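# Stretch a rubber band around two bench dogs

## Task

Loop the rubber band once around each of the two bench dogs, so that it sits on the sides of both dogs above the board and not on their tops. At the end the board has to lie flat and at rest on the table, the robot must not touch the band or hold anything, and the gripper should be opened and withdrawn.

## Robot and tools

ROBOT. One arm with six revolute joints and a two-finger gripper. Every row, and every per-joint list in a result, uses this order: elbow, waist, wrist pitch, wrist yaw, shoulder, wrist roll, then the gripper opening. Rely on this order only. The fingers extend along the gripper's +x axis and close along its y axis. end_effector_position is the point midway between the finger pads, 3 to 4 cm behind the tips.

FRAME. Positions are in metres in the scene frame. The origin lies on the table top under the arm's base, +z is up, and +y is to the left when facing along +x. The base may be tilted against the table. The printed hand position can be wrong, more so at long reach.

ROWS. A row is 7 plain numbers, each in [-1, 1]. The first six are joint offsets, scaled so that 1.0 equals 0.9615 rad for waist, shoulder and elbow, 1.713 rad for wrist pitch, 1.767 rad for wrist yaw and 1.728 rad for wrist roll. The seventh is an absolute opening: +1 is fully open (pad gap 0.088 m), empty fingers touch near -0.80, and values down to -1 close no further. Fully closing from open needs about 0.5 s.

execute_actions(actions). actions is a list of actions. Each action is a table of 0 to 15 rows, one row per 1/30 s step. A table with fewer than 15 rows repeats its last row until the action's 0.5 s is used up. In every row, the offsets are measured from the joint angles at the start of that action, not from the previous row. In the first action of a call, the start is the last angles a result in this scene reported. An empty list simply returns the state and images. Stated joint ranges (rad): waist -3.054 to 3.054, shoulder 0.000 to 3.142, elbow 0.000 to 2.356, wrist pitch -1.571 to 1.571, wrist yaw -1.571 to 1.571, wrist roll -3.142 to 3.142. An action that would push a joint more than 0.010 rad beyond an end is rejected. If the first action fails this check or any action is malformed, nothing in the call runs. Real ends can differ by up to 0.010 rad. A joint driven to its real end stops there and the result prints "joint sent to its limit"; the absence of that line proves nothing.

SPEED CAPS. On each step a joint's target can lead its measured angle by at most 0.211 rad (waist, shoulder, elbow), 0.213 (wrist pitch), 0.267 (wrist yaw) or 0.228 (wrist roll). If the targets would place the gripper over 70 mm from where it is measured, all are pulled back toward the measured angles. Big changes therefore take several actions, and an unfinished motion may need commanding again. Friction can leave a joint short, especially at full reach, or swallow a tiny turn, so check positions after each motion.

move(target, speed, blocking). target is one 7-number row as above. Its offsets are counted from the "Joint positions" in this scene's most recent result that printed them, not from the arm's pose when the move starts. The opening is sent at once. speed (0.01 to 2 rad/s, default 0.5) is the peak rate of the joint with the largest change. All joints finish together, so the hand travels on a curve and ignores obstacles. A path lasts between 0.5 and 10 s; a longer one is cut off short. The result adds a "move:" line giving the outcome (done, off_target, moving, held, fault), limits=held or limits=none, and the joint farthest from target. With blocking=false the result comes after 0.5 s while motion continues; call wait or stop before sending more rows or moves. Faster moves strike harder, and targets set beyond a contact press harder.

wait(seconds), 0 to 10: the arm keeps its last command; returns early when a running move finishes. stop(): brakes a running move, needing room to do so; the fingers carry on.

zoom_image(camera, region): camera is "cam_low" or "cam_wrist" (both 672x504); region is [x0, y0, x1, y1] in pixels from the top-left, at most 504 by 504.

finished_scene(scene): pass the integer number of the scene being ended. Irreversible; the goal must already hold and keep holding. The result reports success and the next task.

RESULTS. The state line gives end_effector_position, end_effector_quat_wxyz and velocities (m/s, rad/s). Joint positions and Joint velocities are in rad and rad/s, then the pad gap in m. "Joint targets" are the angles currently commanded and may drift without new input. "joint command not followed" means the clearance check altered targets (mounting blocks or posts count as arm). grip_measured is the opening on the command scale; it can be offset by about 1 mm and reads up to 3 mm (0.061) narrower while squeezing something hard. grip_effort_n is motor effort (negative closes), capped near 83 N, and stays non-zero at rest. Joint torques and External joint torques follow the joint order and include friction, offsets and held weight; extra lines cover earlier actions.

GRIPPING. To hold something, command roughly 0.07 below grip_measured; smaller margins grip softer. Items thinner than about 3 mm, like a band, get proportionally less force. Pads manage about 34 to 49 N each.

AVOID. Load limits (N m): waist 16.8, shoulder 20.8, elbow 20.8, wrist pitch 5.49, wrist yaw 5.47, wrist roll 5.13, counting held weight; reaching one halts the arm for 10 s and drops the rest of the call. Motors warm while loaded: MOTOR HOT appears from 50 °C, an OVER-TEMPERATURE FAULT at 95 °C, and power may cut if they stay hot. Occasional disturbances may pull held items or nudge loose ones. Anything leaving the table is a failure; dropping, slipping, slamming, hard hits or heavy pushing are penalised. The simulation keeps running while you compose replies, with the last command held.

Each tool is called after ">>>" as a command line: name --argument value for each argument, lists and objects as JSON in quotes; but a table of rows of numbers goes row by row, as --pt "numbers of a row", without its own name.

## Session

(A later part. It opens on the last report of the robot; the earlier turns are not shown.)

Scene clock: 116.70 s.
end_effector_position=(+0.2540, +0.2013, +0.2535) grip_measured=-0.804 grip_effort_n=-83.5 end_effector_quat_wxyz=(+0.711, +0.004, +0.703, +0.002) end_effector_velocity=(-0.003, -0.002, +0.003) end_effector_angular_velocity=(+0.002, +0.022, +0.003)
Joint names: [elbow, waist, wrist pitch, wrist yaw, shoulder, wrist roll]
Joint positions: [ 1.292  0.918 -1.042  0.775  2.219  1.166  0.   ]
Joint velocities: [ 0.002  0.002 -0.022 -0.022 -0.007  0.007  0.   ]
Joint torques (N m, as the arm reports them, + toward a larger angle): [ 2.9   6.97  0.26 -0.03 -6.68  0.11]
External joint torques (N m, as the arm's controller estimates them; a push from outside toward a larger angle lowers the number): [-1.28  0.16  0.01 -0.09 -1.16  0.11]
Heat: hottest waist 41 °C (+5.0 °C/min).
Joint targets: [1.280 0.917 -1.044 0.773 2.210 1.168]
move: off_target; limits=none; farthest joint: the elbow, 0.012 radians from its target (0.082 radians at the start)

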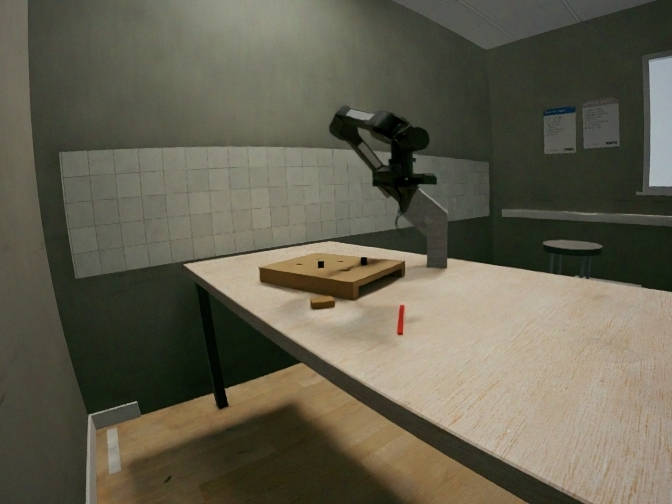

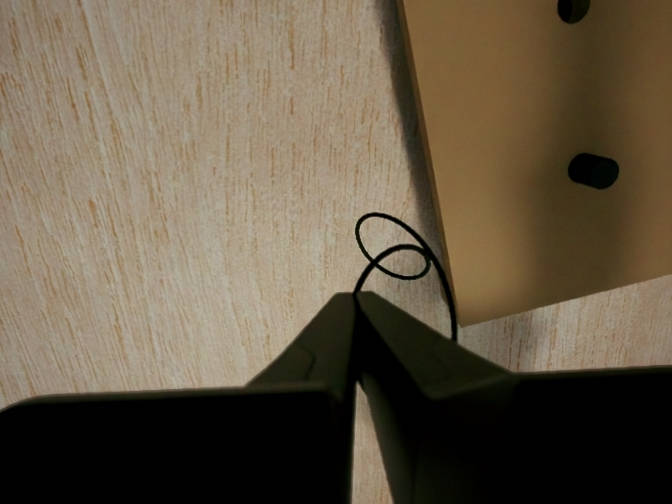

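>>> move --target '[-0.063,-0.586,0.064,0.036,-0.556,-1,-1]' --speed 0.8

>>> move --target '[0,0,0,0,0,-0.075,-1]'

Scene clock: 138.77 s.
end_effector_position=(+0.3774, -0.0027, +0.2161) grip_measured=-0.804 grip_effort_n=-83.5 end_effector_quat_wxyz=(+0.634, -0.314, +0.632, +0.315) end_effector_velocity=(-0.003, +0.002, -0.000) end_effector_angular_velocity=(+0.018, +0.014, +0.011)
Joint names: [elbow, waist, wrist pitch, wrist yaw, shoulder, wrist roll]
Joint positions: [ 1.243  0.36  -0.934  0.837  1.694 -0.559  0.   ]
Joint velocities: [-0.002 -0.002 -0.007 -0.022 -0.002 -0.007  0.   ]
Joint torques (N m, as the arm reports them, + toward a larger angle): [ 2.57  5.56  0.5   0.06 -6.67 -0.03]
External joint torques (N m, as the arm's controller estimates them; a push from outside toward a larger angle lowers the number): [-1.09 -0.22  0.28  0.11 -1.44 -0.03]
Heat: hottest waist 41 °C (+2.0 °C/min).
Joint targets: [1.232 0.354 -0.932 0.839 1.684 -0.562]
move: off_target; limits=none; farthest joint: the elbow, 0.011 radians from its target (0.061 radians at the start)

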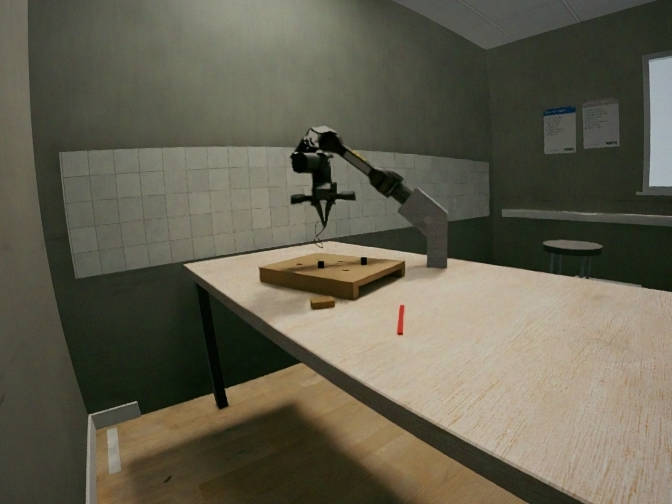

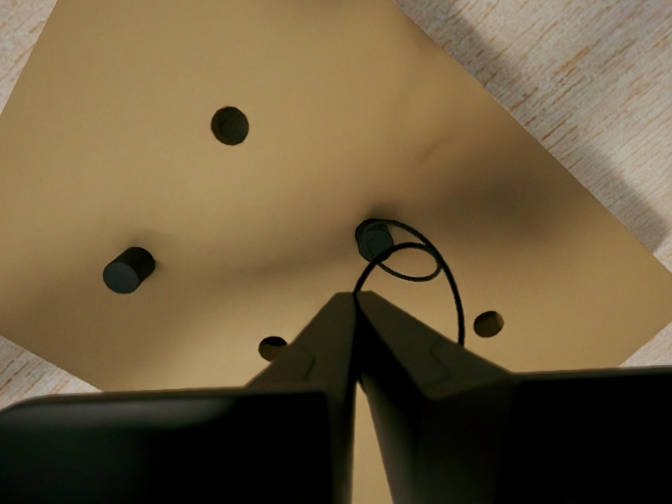

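Scene clock: 139.77 s.
end_effector_position=(+0.3774, -0.0027, +0.2161) grip_measured=-0.804 grip_effort_n=-83.5 end_effector_quat_wxyz=(+0.613, -0.354, +0.611, +0.355) end_effector_velocity=(-0.005, +0.001, -0.000) end_effector_angular_velocity=(+0.014, +0.023, +0.037)
Joint names: [elbow, waist, wrist pitch, wrist yaw, shoulder, wrist roll]
Joint positions: [ 1.243  0.36  -0.934  0.837  1.694 -0.686  0.   ]
Joint velocities: [-0.002 -0.002 -0.022 -0.022 -0.002 -0.022  0.   ]
Joint torques (N m, as the arm reports them, + toward a larger angle): [ 3.73  5.9   0.37 -0.06 -5.48 -0.03]
External joint torques (N m, as the arm's controller estimates them; a push from outside toward a larger angle lowers the number): [ 0.05  0.11  0.15  0.   -0.21 -0.03]
Heat: hottest waist 41 °C (+2.0 °C/min).
Joint targets: [1.243 0.360 -0.934 0.837 1.694 -0.689]
move: done; limits=none; farthest joint: the wrist roll, 0.002 radians from its target (0.129 radians at the start)

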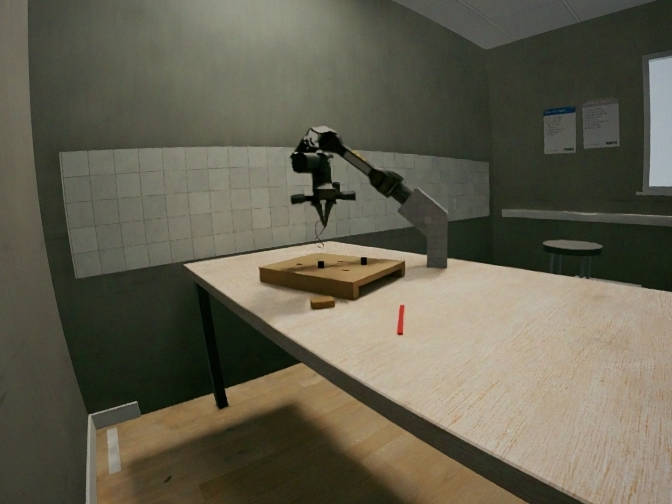

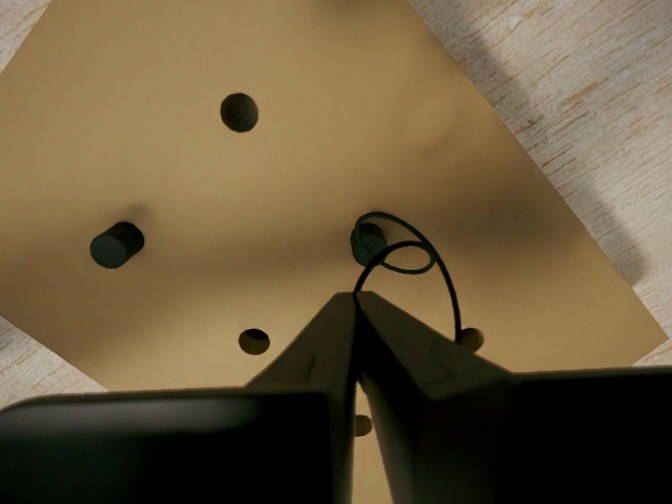

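>>> move --target '[-0.128,-0.052,0.071,-0.005,-0.042,-0.03,-1]' --speed 0.3

>>> zoom_image --camera "cam_low" --region '[260, 190, 400, 300]'

Scene clock: 149.10 s.
end_effector_position=(+0.3625, -0.0056, +0.1954) grip_measured=-0.804 grip_effort_n=-83.5 end_effector_quat_wxyz=(+0.612, -0.352, +0.615, +0.352) end_effector_velocity=(+0.001, -0.002, -0.000) end_effector_angular_velocity=(-0.007, -0.005, +0.000)
Joint names: [elbow, waist, wrist pitch, wrist yaw, shoulder, wrist roll]
Joint positions: [ 1.131  0.315 -0.814  0.83   1.663 -0.736  0.   ]
Joint velocities: [-0.002 -0.002  0.007  0.007 -0.002 -0.007  0.   ]
Joint torques (N m, as the arm reports them, + toward a larger angle): [ 2.37  5.31  0.49 -0.16 -6.58 -0.05]
External joint torques (N m, as the arm's controller estimates them; a push from outside toward a larger angle lowers the number): [-1.18 -0.18  0.26 -0.11 -1.36 -0.05]
Heat: hottest waist 40 °C (+1.0 °C/min).
Joint targets: [1.120 0.310 -0.812 0.828 1.653 -0.738]
move: off_target; limits=none; farthest joint: the elbow, 0.011 radians from its target (0.123 radians at the start)

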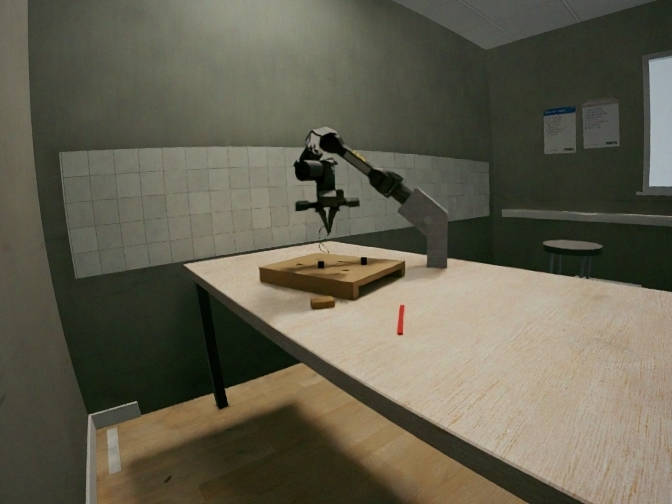

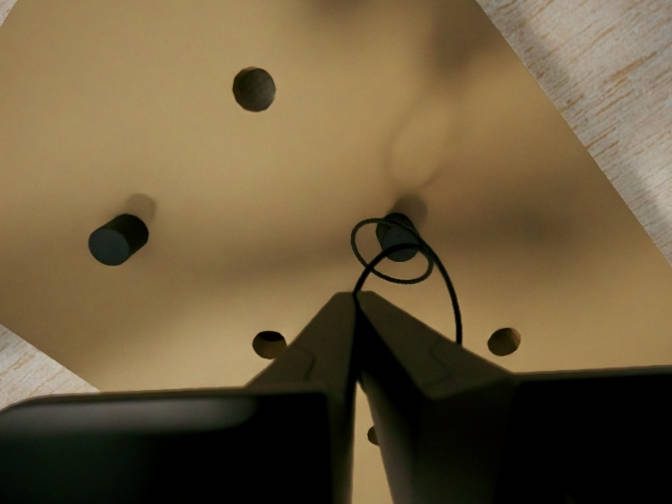

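Region (260, 190, 400, 300) of cam_low's 672x504 image, scaled by 3.600, with more detail than that image has; it fills the top 396 rows of this view, and the rest is white.

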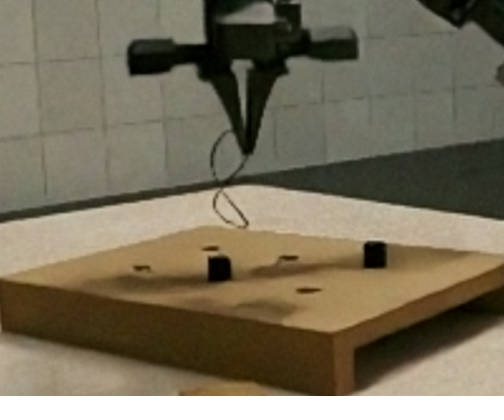

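>>> move --target '[-0.065,-0.068,0.079,-0.005,0.028,-0.038,-1]' --speed 0.15

>>> zoom_image --camera "cam_low" --region '[260, 190, 400, 300]'

Scene clock: 159.77 s.
end_effector_position=(+0.3625, -0.0084, +0.1720) grip_measured=-0.804 grip_effort_n=-83.5 end_effector_quat_wxyz=(+0.617, -0.347, +0.619, +0.341) end_effector_velocity=(-0.000, +0.003, -0.000) end_effector_angular_velocity=(+0.022, +0.001, -0.014)
Joint names: [elbow, waist, wrist pitch, wrist yaw, shoulder, wrist roll]
Joint positions: [ 1.079  0.255 -0.681  0.823  1.676 -0.799  0.   ]
Joint velocities: [-0.002 -0.002  0.007 -0.022 -0.002  0.007  0.   ]
Joint torques (N m, as the arm reports them, + toward a larger angle): [ 2.32  5.16  0.5  -0.15 -4.11 -0.03]
External joint torques (N m, as the arm's controller estimates them; a push from outside toward a larger angle lowers the number): [-0.99 -0.32  0.27 -0.09  1.3  -0.03]
Heat: hottest waist 39 °C (-1.0 °C/min).
Joint targets: [1.069 0.250 -0.679 0.821 1.689 -0.802]
move: off_target; limits=none; farthest joint: the shoulder, 0.014 radians from its target (0.028 radians at the start)

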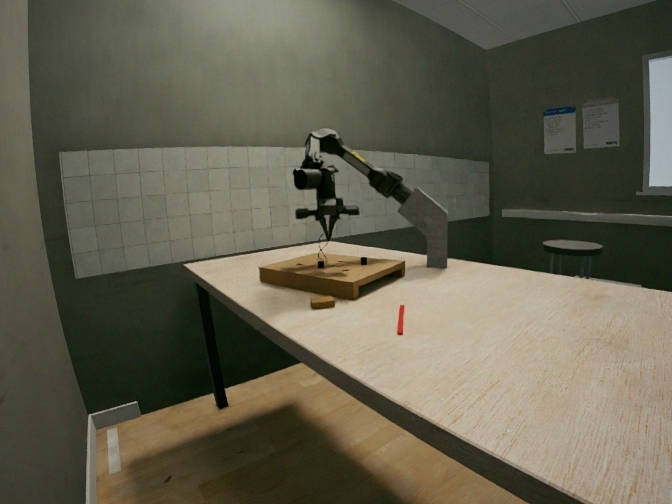

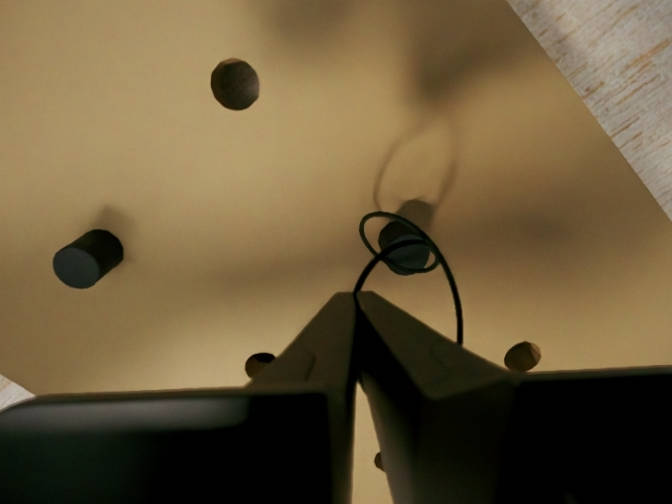

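Region (260, 190, 400, 300) of cam_low's 672x504 image, scaled by 3.600, with more detail than that image has; it fills the top 396 rows of this view, and the rest is white.

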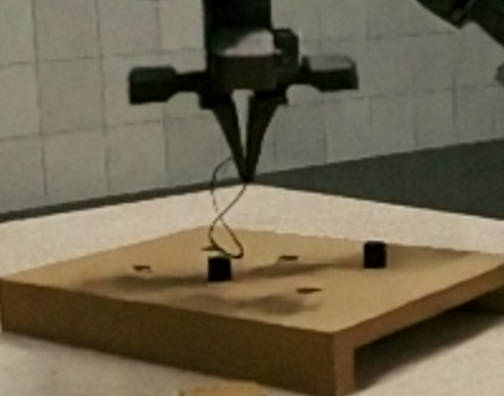

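>>> move --target '[0.04,0.04,-0.047,0,-0.02,0.02,-1]' --speed 0.4

Scene clock: 179.03 s.
end_effector_position=(+0.3628, -0.0056, +0.1868) grip_measured=-0.804 grip_effort_n=-83.5 end_effector_quat_wxyz=(+0.615, -0.350, +0.614, +0.350) end_effector_velocity=(-0.001, -0.001, +0.001) end_effector_angular_velocity=(-0.007, +0.001, +0.014)
Joint names: [elbow, waist, wrist pitch, wrist yaw, shoulder, wrist roll]
Joint positions: [ 1.109  0.293 -0.759  0.823  1.666 -0.767  0.   ]
Joint velocities: [-0.002  0.002 -0.007  0.007 -0.002 -0.007  0.   ]
Joint torques (N m, as the arm reports them, + toward a larger angle): [ 4.31  5.65  0.24 -0.05 -6.56  0.1 ]
External joint torques (N m, as the arm's controller estimates them; a push from outside toward a larger angle lowers the number): [ 0.84  0.21  0.02  0.   -1.26  0.1 ]
Heat: hottest waist 38 °C (-3.0 °C/min).
Joint targets: [1.117 0.294 -0.761 0.823 1.657 -0.765]
move: done; limits=none; farthest joint: the shoulder, 0.009 radians from its target (0.019 radians at the start)

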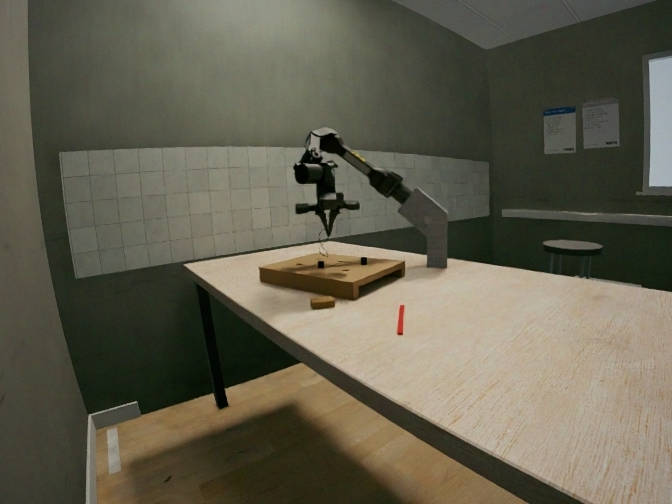

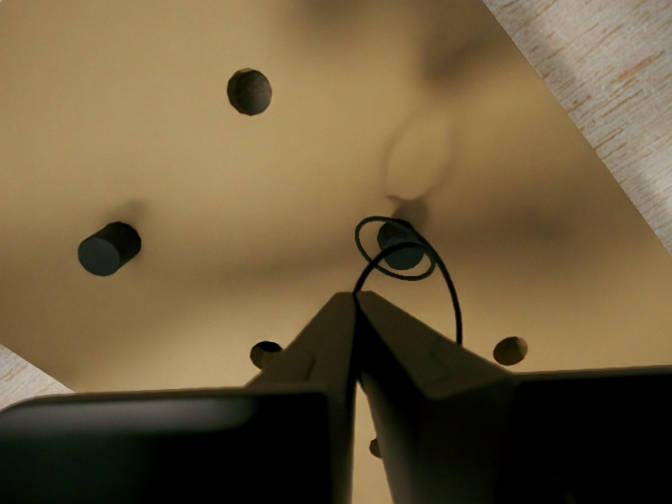

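>>> execute_actions --actions '[]'

Scene clock: 192.10 s.
end_effector_position=(+0.3627, -0.0056, +0.1868) grip_measured=-0.804 grip_effort_n=-83.5 end_effector_quat_wxyz=(+0.615, -0.350, +0.614, +0.350) end_effector_velocity=(+0.001, -0.002, -0.000) end_effector_angular_velocity=(-0.007, -0.005, +0.015)
Joint names: [elbow, waist, wrist pitch, wrist yaw, shoulder, wrist roll]
Joint positions: [ 1.109  0.293 -0.759  0.823  1.666 -0.767  0.   ]
Joint velocities: [-0.002 -0.002  0.007  0.007 -0.002 -0.022  0.   ]
Joint torques (N m, as the arm reports them, + toward a larger angle): [ 4.19  5.73  0.23 -0.08 -6.48  0.09]
External joint torques (N m, as the arm's controller estimates them; a push from outside toward a larger angle lowers the number): [ 0.69  0.3  -0.01 -0.04 -1.15  0.09]
Heat: hottest waist 37 °C (-4.1 °C/min).
Joint targets: [1.117 0.293 -0.761 0.823 1.657 -0.765]

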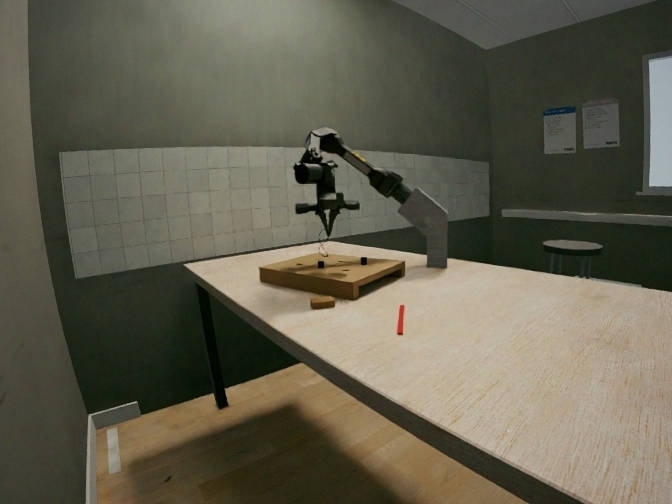

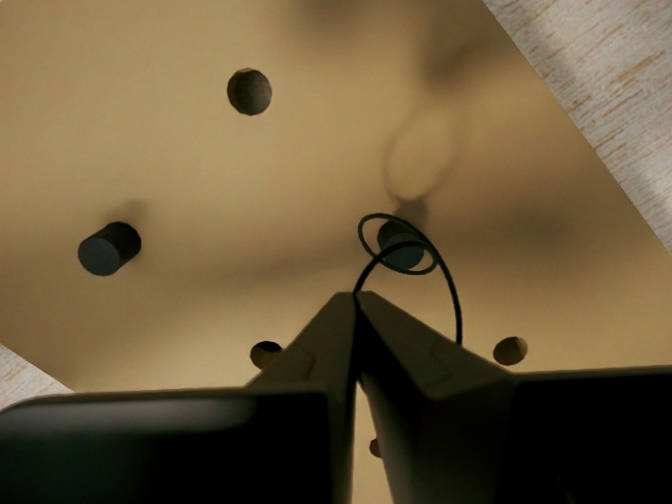

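>>> move --target '[-0.415,0.313,0.0455,0.0164,0.02,0.2506,-1]' --speed 0.4

>>> zoom_image --camera "cam_low" --region '[260,200,400,305]'

Scene clock: 197.83 s.
end_effector_position=(+0.2432, +0.0613, +0.1922) grip_measured=-0.804 grip_effort_n=-83.5 end_effector_quat_wxyz=(+0.616, -0.352, +0.610, +0.353) end_effector_velocity=(-0.002, -0.003, -0.001) end_effector_angular_velocity=(-0.012, +0.003, +0.015)
Joint names: [elbow, waist, wrist pitch, wrist yaw, shoulder, wrist roll]
Joint positions: [ 0.721  0.593 -0.683  0.85   1.676 -0.337  0.   ]
Joint velocities: [-0.007 -0.002 -0.007  0.007 -0.002 -0.007  0.   ]
Joint torques (N m, as the arm reports them, + toward a larger angle): [ 2.2   4.76  0.51  0.06 -2.5   0.09]
External joint torques (N m, as the arm's controller estimates them; a push from outside toward a larger angle lowers the number): [-1.    0.2   0.28  0.09  0.86  0.09]
Heat: hottest waist 37 °C (-4.0 °C/min).
Joint targets: [0.710 0.594 -0.681 0.852 1.685 -0.334]
move: off_target; limits=none; farthest joint: the elbow, 0.011 radians from its target (0.399 radians at the start)

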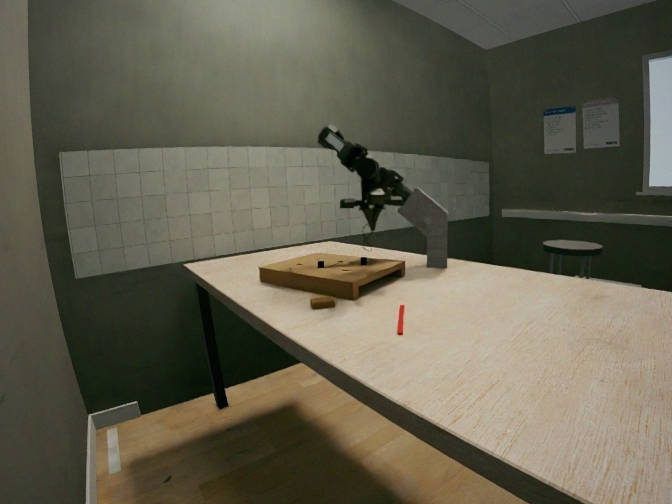

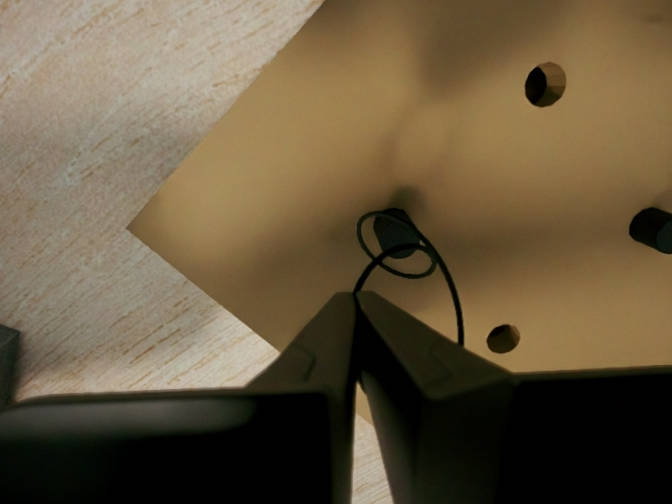

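Region (260, 200, 400, 305) of cam_low's 672x504 image, scaled by 3.600, with more detail than that image has; it fills the top 378 rows of this view, and the rest is white.

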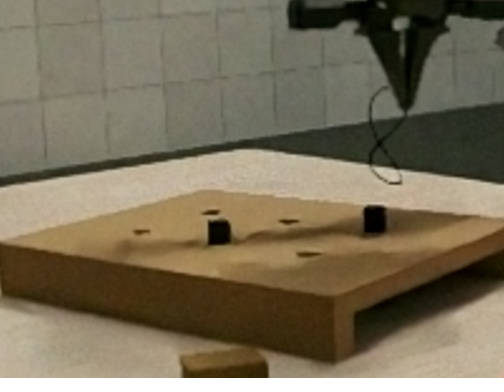

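>>> move --target '[-0.027,-0.0735,0.071,0.003,0.052,-0.061,-1]' --speed 0.15

>>> zoom_image --camera "cam_low" --region '[300,200,420,290]'

Scene clock: 212.00 s.
end_effector_position=(+0.2479, +0.0629, +0.1729) grip_measured=-0.804 grip_effort_n=-83.5 end_effector_quat_wxyz=(+0.612, -0.356, +0.610, +0.356) end_effector_velocity=(-0.002, -0.001, -0.000) end_effector_angular_velocity=(+0.002, +0.010, +0.011)
Joint names: [elbow, waist, wrist pitch, wrist yaw, shoulder, wrist roll]
Joint positions: [ 0.705  0.528 -0.563  0.853  1.716 -0.439  0.   ]
Joint velocities: [-0.002 -0.002 -0.007 -0.007 -0.002 -0.007  0.   ]
Joint torques (N m, as the arm reports them, + toward a larger angle): [ 2.    4.48  0.49  0.06 -2.52 -0.04]
External joint torques (N m, as the arm's controller estimates them; a push from outside toward a larger angle lowers the number): [-0.94 -0.24  0.27  0.09  1.13 -0.04]
Heat: hottest waist 36 °C (-4.1 °C/min).
Joint targets: [0.695 0.523 -0.561 0.855 1.726 -0.442]
move: done; limits=none; farthest joint: the shoulder, 0.010 radians from its target (0.050 radians at the start)

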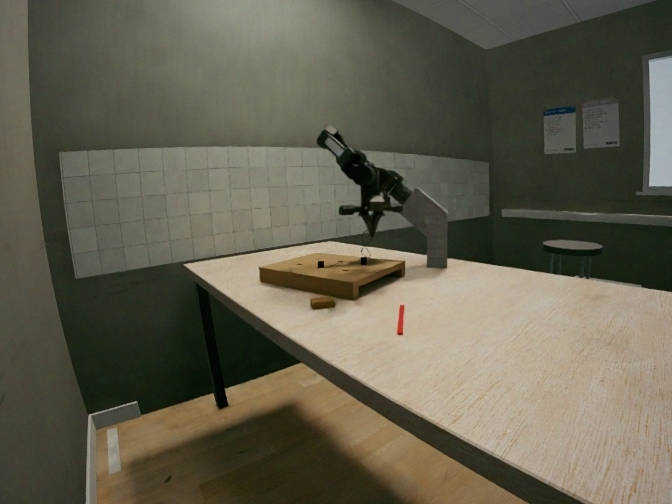

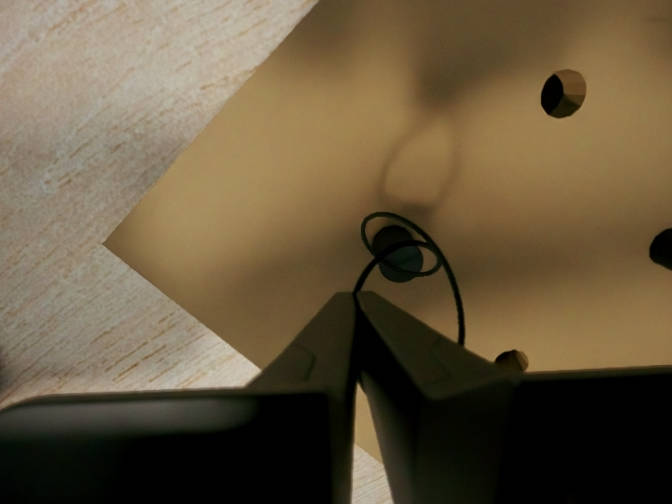

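Region (300, 200, 420, 290) of cam_low's 672x504 image, scaled by 4.200, with more detail than that image has; it fills the top 378 rows of this view, and the rest is white.

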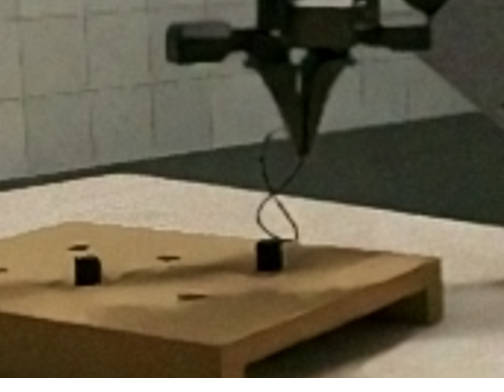

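>>> move --target '[-0.081,-0.067,0.0636,0,-0.034,-0.049,-1]' --speed 0.12

>>> zoom_image --camera "cam_low" --region '[300,200,420,290]'

Scene clock: 224.57 s.
end_effector_position=(+0.2413, +0.0533, +0.1582) grip_measured=-0.804 grip_effort_n=-83.5 end_effector_quat_wxyz=(+0.611, -0.355, +0.612, +0.354) end_effector_velocity=(-0.003, -0.001, -0.002) end_effector_angular_velocity=(-0.001, +0.015, -0.003)
Joint names: [elbow, waist, wrist pitch, wrist yaw, shoulder, wrist roll]
Joint positions: [ 0.636  0.468 -0.457  0.853  1.691 -0.522  0.   ]
Joint velocities: [-0.002 -0.007 -0.007 -0.007  0.002  0.007  0.   ]
Joint torques (N m, as the arm reports them, + toward a larger angle): [ 1.75  4.27  0.5  -0.04 -4.66 -0.03]
External joint torques (N m, as the arm's controller estimates them; a push from outside toward a larger angle lowers the number): [-0.9  -0.22  0.27  0.   -1.11 -0.04]
Heat: hottest waist 36 °C (-2.0 °C/min).
Joint targets: [0.627 0.463 -0.455 0.853 1.683 -0.524]
move: done; limits=none; farthest joint: the elbow, 0.009 radians from its target (0.078 radians at the start)

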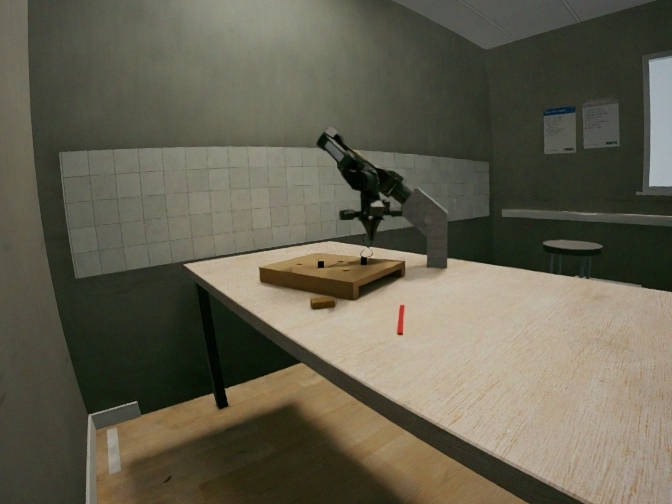

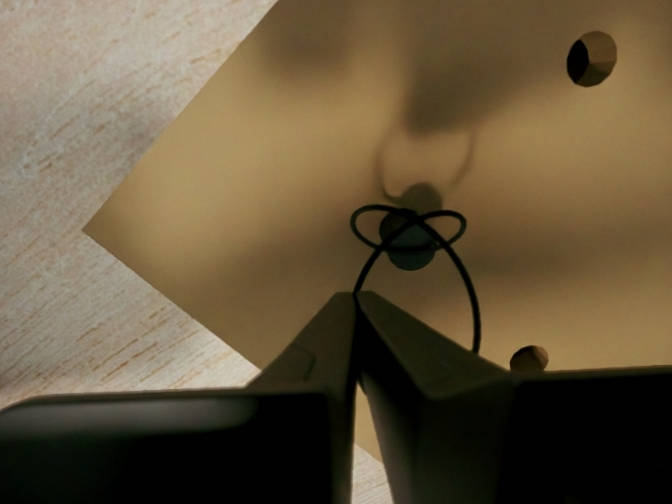

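Region (300, 200, 420, 290) of cam_low's 672x504 image, scaled by 4.200, with more detail than that image has; it fills the top 378 rows of this view, and the rest is white.

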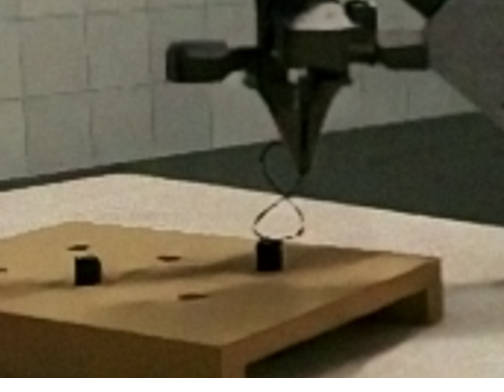

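>>> move --target '[-0.073,-0.052,0.043,-0.002,-0.053,-0.040,-1]' --speed 0.1

>>> zoom_image --camera "cam_low" --region '[320,210,420,285]'

Scene clock: 237.00 s.
end_effector_position=(+0.2348, +0.0424, +0.1502) grip_measured=-0.804 grip_effort_n=-83.5 end_effector_quat_wxyz=(+0.613, -0.355, +0.612, +0.352) end_effector_velocity=(-0.002, +0.000, -0.000) end_effector_angular_velocity=(+0.016, +0.016, +0.004)
Joint names: [elbow, waist, wrist pitch, wrist yaw, shoulder, wrist roll]
Joint positions: [ 0.575  0.423 -0.385  0.851  1.647 -0.588  0.   ]
Joint velocities: [-0.002 -0.007 -0.007 -0.022 -0.007 -0.007  0.   ]
Joint torques (N m, as the arm reports them, + toward a larger angle): [ 1.61  3.98  0.49 -0.12 -4.53 -0.06]
External joint torques (N m, as the arm's controller estimates them; a push from outside toward a larger angle lowers the number): [-0.86 -0.22  0.26 -0.08 -1.08 -0.06]
Heat: hottest waist 35 °C (-3.0 °C/min).
Joint targets: [0.566 0.419 -0.383 0.849 1.640 -0.591]
move: done; limits=none; farthest joint: the elbow, 0.009 radians from its target (0.070 radians at the start)

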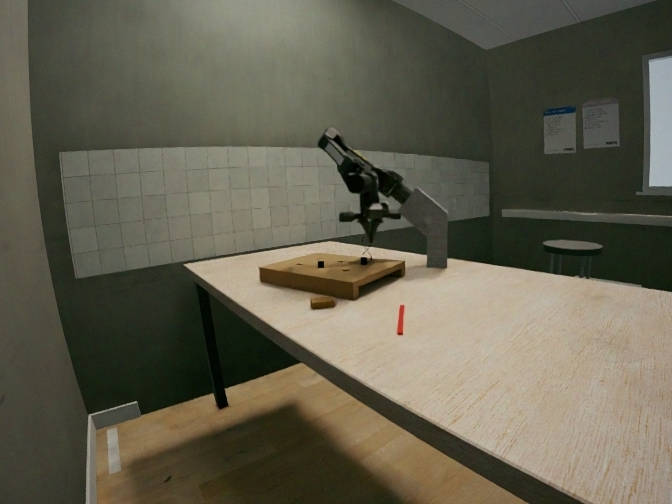

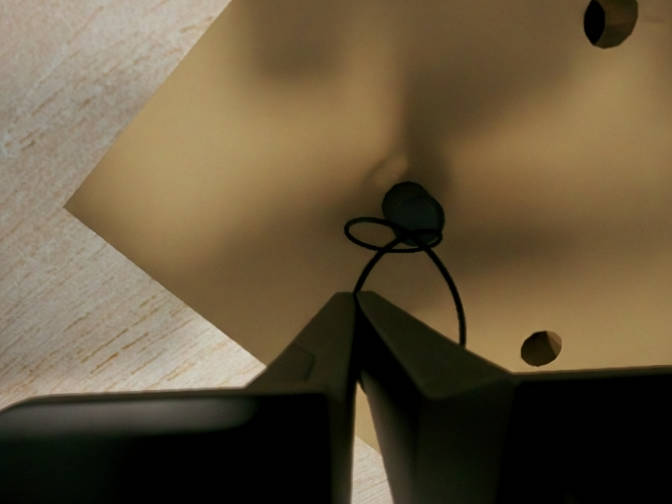

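Region (320, 210, 420, 285) of cam_low's 672x504 image, scaled by 5.040, with more detail than that image has; it fills the top 378 rows of this view, and the rest is white.

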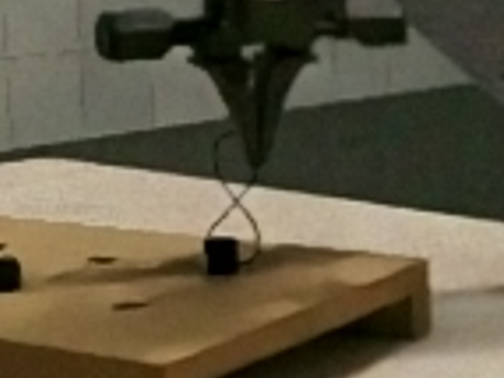

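>>> move --target '[0.023,-0.0385,0.0145,-0.0035,-0.008,-0.030,-1]' --speed 0.08

>>> zoom_image --camera "cam_low" --region '[320,210,420,285]'

Scene clock: 247.57 s.
end_effector_position=(+0.2430, +0.0391, +0.1465) grip_measured=-0.804 grip_effort_n=-83.5 end_effector_quat_wxyz=(+0.613, -0.355, +0.611, +0.352) end_effector_velocity=(-0.007, +0.000, -0.001) end_effector_angular_velocity=(+0.012, +0.027, +0.041)
Joint names: [elbow, waist, wrist pitch, wrist yaw, shoulder, wrist roll]
Joint positions: [ 0.59   0.391 -0.362  0.848  1.647 -0.638  0.   ]
Joint velocities: [-0.007 -0.002 -0.022 -0.022 -0.002 -0.022  0.   ]
Joint torques (N m, as the arm reports them, + toward a larger angle): [ 3.08  3.97  0.5  -0.13 -4.69 -0.03]
External joint torques (N m, as the arm's controller estimates them; a push from outside toward a larger angle lowers the number): [ 0.75 -0.3   0.3  -0.08 -1.16 -0.03]
Heat: hottest waist 35 °C (-2.0 °C/min).
Joint targets: [0.597 0.386 -0.360 0.845 1.640 -0.640]
move: done; limits=none; farthest joint: the shoulder, 0.008 radians from its target (0.008 radians at the start)

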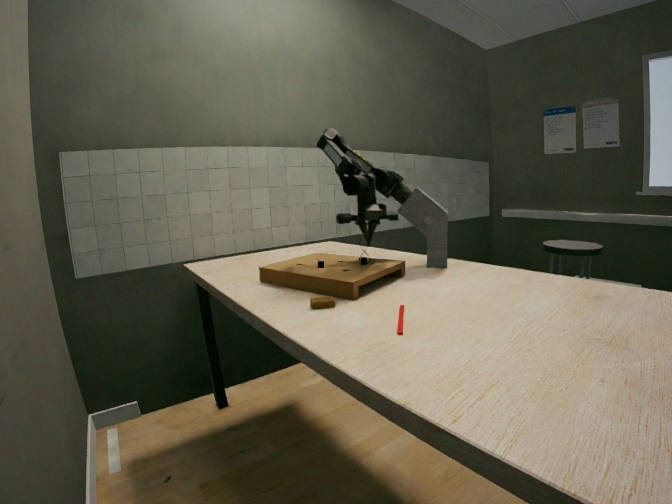

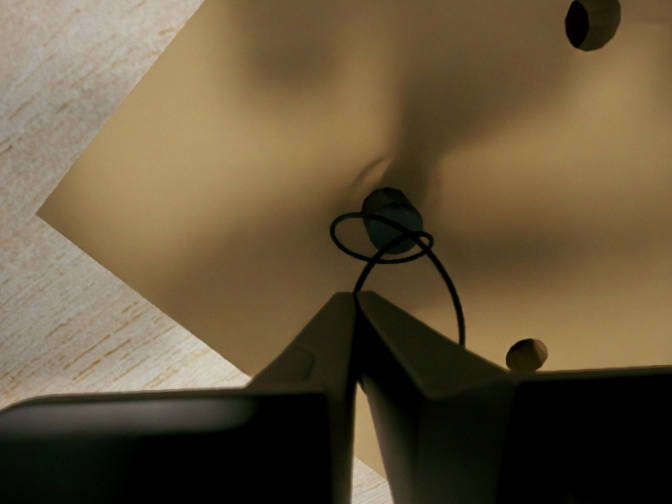

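Region (320, 210, 420, 285) of cam_low's 672x504 image, scaled by 5.040, with more detail than that image has; it fills the top 378 rows of this view, and the rest is white.

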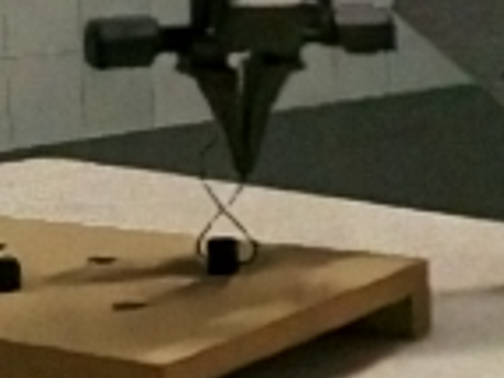

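>>> zoom_image --camera "cam_wrist" --region '[290,150,490,300]'

Region (290, 150, 490, 300) of cam_wrist's 672x504 image, scaled by 2.520, with more detail than that image has; it fills the top 378 rows of this view, and the rest is white.

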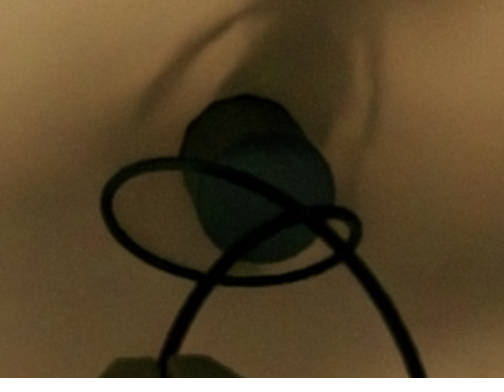

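>>> move --target '[0.0875,0.036,-0.021,0.001,0.0895,0.026,-1]' --speed 0.08

>>> zoom_image --camera "cam_wrist" --region '[290,150,490,300]'

>>> zoom_image --camera "cam_low" --region '[320,210,420,285]'

Scene clock: 260.90 s.
end_effector_position=(+0.2553, +0.0552, +0.1493) grip_measured=-0.804 grip_effort_n=-83.5 end_effector_quat_wxyz=(+0.614, -0.355, +0.609, +0.355) end_effector_velocity=(-0.001, +0.001, +0.000) end_effector_angular_velocity=(+0.005, +0.006, +0.029)
Joint names: [elbow, waist, wrist pitch, wrist yaw, shoulder, wrist roll]
Joint positions: [ 0.667  0.425 -0.396  0.848  1.723 -0.595  0.   ]
Joint velocities: [ 0.002  0.002 -0.007 -0.007  0.002 -0.022  0.   ]
Joint torques (N m, as the arm reports them, + toward a larger angle): [ 3.19  4.93  0.24  0.01 -2.82  0.12]
External joint torques (N m, as the arm's controller estimates them; a push from outside toward a larger angle lowers the number): [0.65 0.2  0.   0.05 1.05 0.12]
Heat: hottest waist 34 °C (-3.0 °C/min).
Joint targets: [0.674 0.426 -0.398 0.849 1.733 -0.593]
move: done; limits=none; farthest joint: the shoulder, 0.010 radians from its target (0.086 radians at the start)

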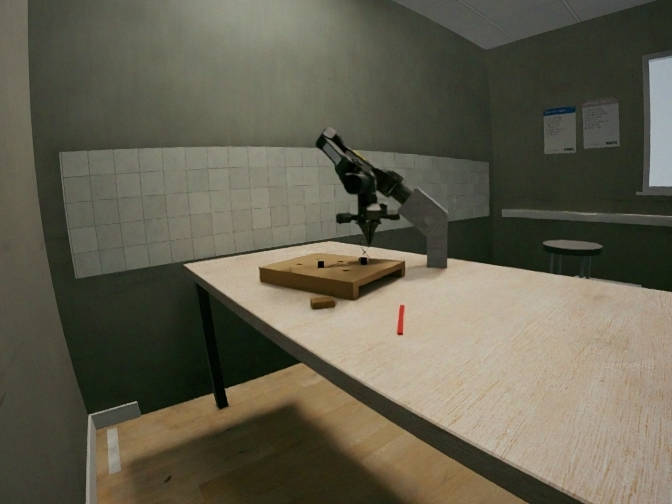

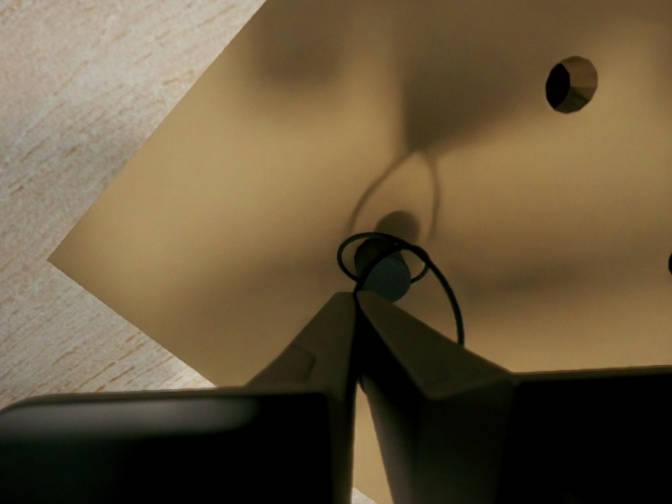

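Region (290, 150, 490, 300) of cam_wrist's 672x504 image, scaled by 2.520, with more detail than that image has; it fills the top 378 rows of this view, and the rest is white.

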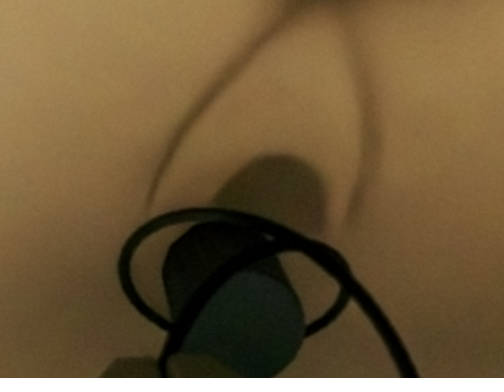

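Region (320, 210, 420, 285) of cam_low's 672x504 image, scaled by 5.040, with more detail than that image has; it fills the top 378 rows of this view, and the rest is white.

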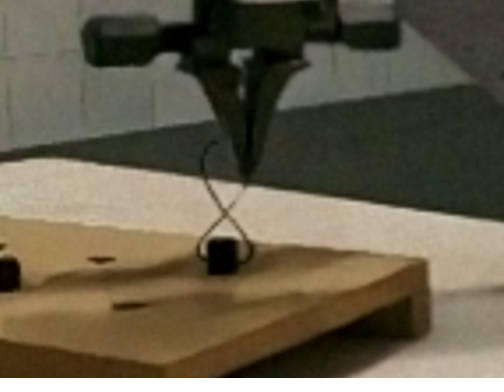

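>>> move --target '[0.192,-0.191,-0.021,-0.021,-0.055,-0.147,-1]' --speed 0.12

>>> zoom_image --camera "cam_low" --region '[290,200,410,290]'

Scene clock: 277.73 s.
end_effector_position=(+0.3175, +0.0134, +0.1407) grip_measured=-0.804 grip_effort_n=-83.5 end_effector_quat_wxyz=(+0.614, -0.354, +0.611, +0.353) end_effector_velocity=(-0.002, -0.003, -0.001) end_effector_angular_velocity=(-0.011, +0.008, +0.022)
Joint names: [elbow, waist, wrist pitch, wrist yaw, shoulder, wrist roll]
Joint positions: [ 0.845  0.247 -0.43   0.812  1.678 -0.847  0.   ]
Joint velocities: [-0.002 -0.007 -0.007  0.007 -0.002 -0.022  0.   ]
Joint torques (N m, as the arm reports them, + toward a larger angle): [ 3.48  4.75  0.25 -0.14 -5.99 -0.03]
External joint torques (N m, as the arm's controller estimates them; a push from outside toward a larger angle lowers the number): [ 0.81 -0.26  0.03 -0.09 -1.18 -0.03]
Heat: hottest waist 35 °C (-1.0 °C/min).
Joint targets: [0.852 0.242 -0.432 0.810 1.669 -0.849]
move: done; limits=none; farthest joint: the shoulder, 0.008 radians from its target (0.052 radians at the start)

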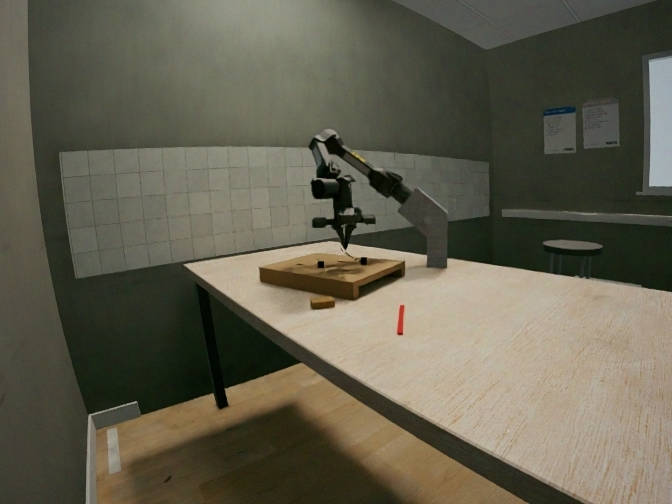

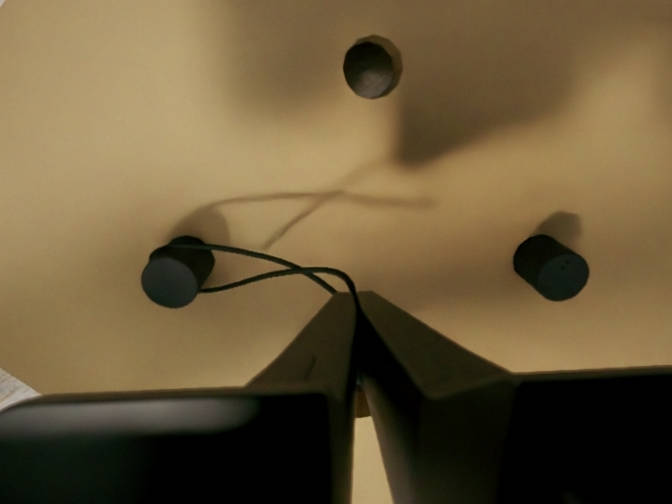

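Region (290, 200, 410, 290) of cam_low's 672x504 image, scaled by 4.200, with more detail than that image has; it fills the top 378 rows of this view, and the rest is white.

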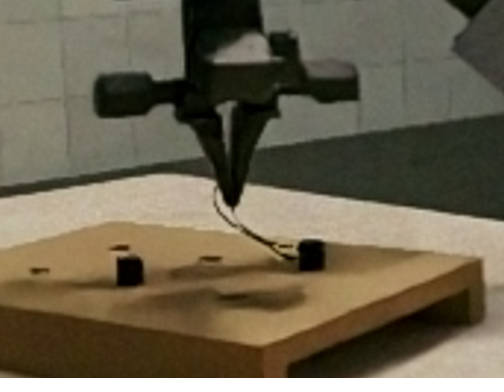

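>>> zoom_image --camera "cam_wrist" --region '[250,220,390,325]'

Region (250, 220, 390, 325) of cam_wrist's 672x504 image, scaled by 3.600, with more detail than that image has; it fills the top 378 rows of this view, and the rest is white.

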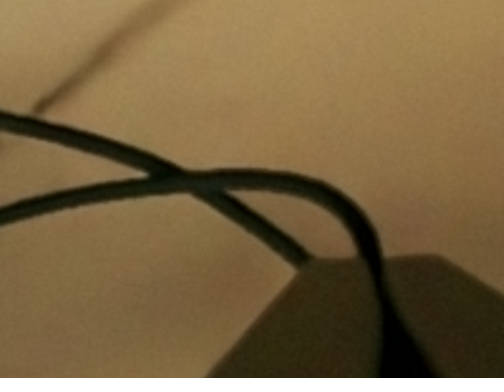

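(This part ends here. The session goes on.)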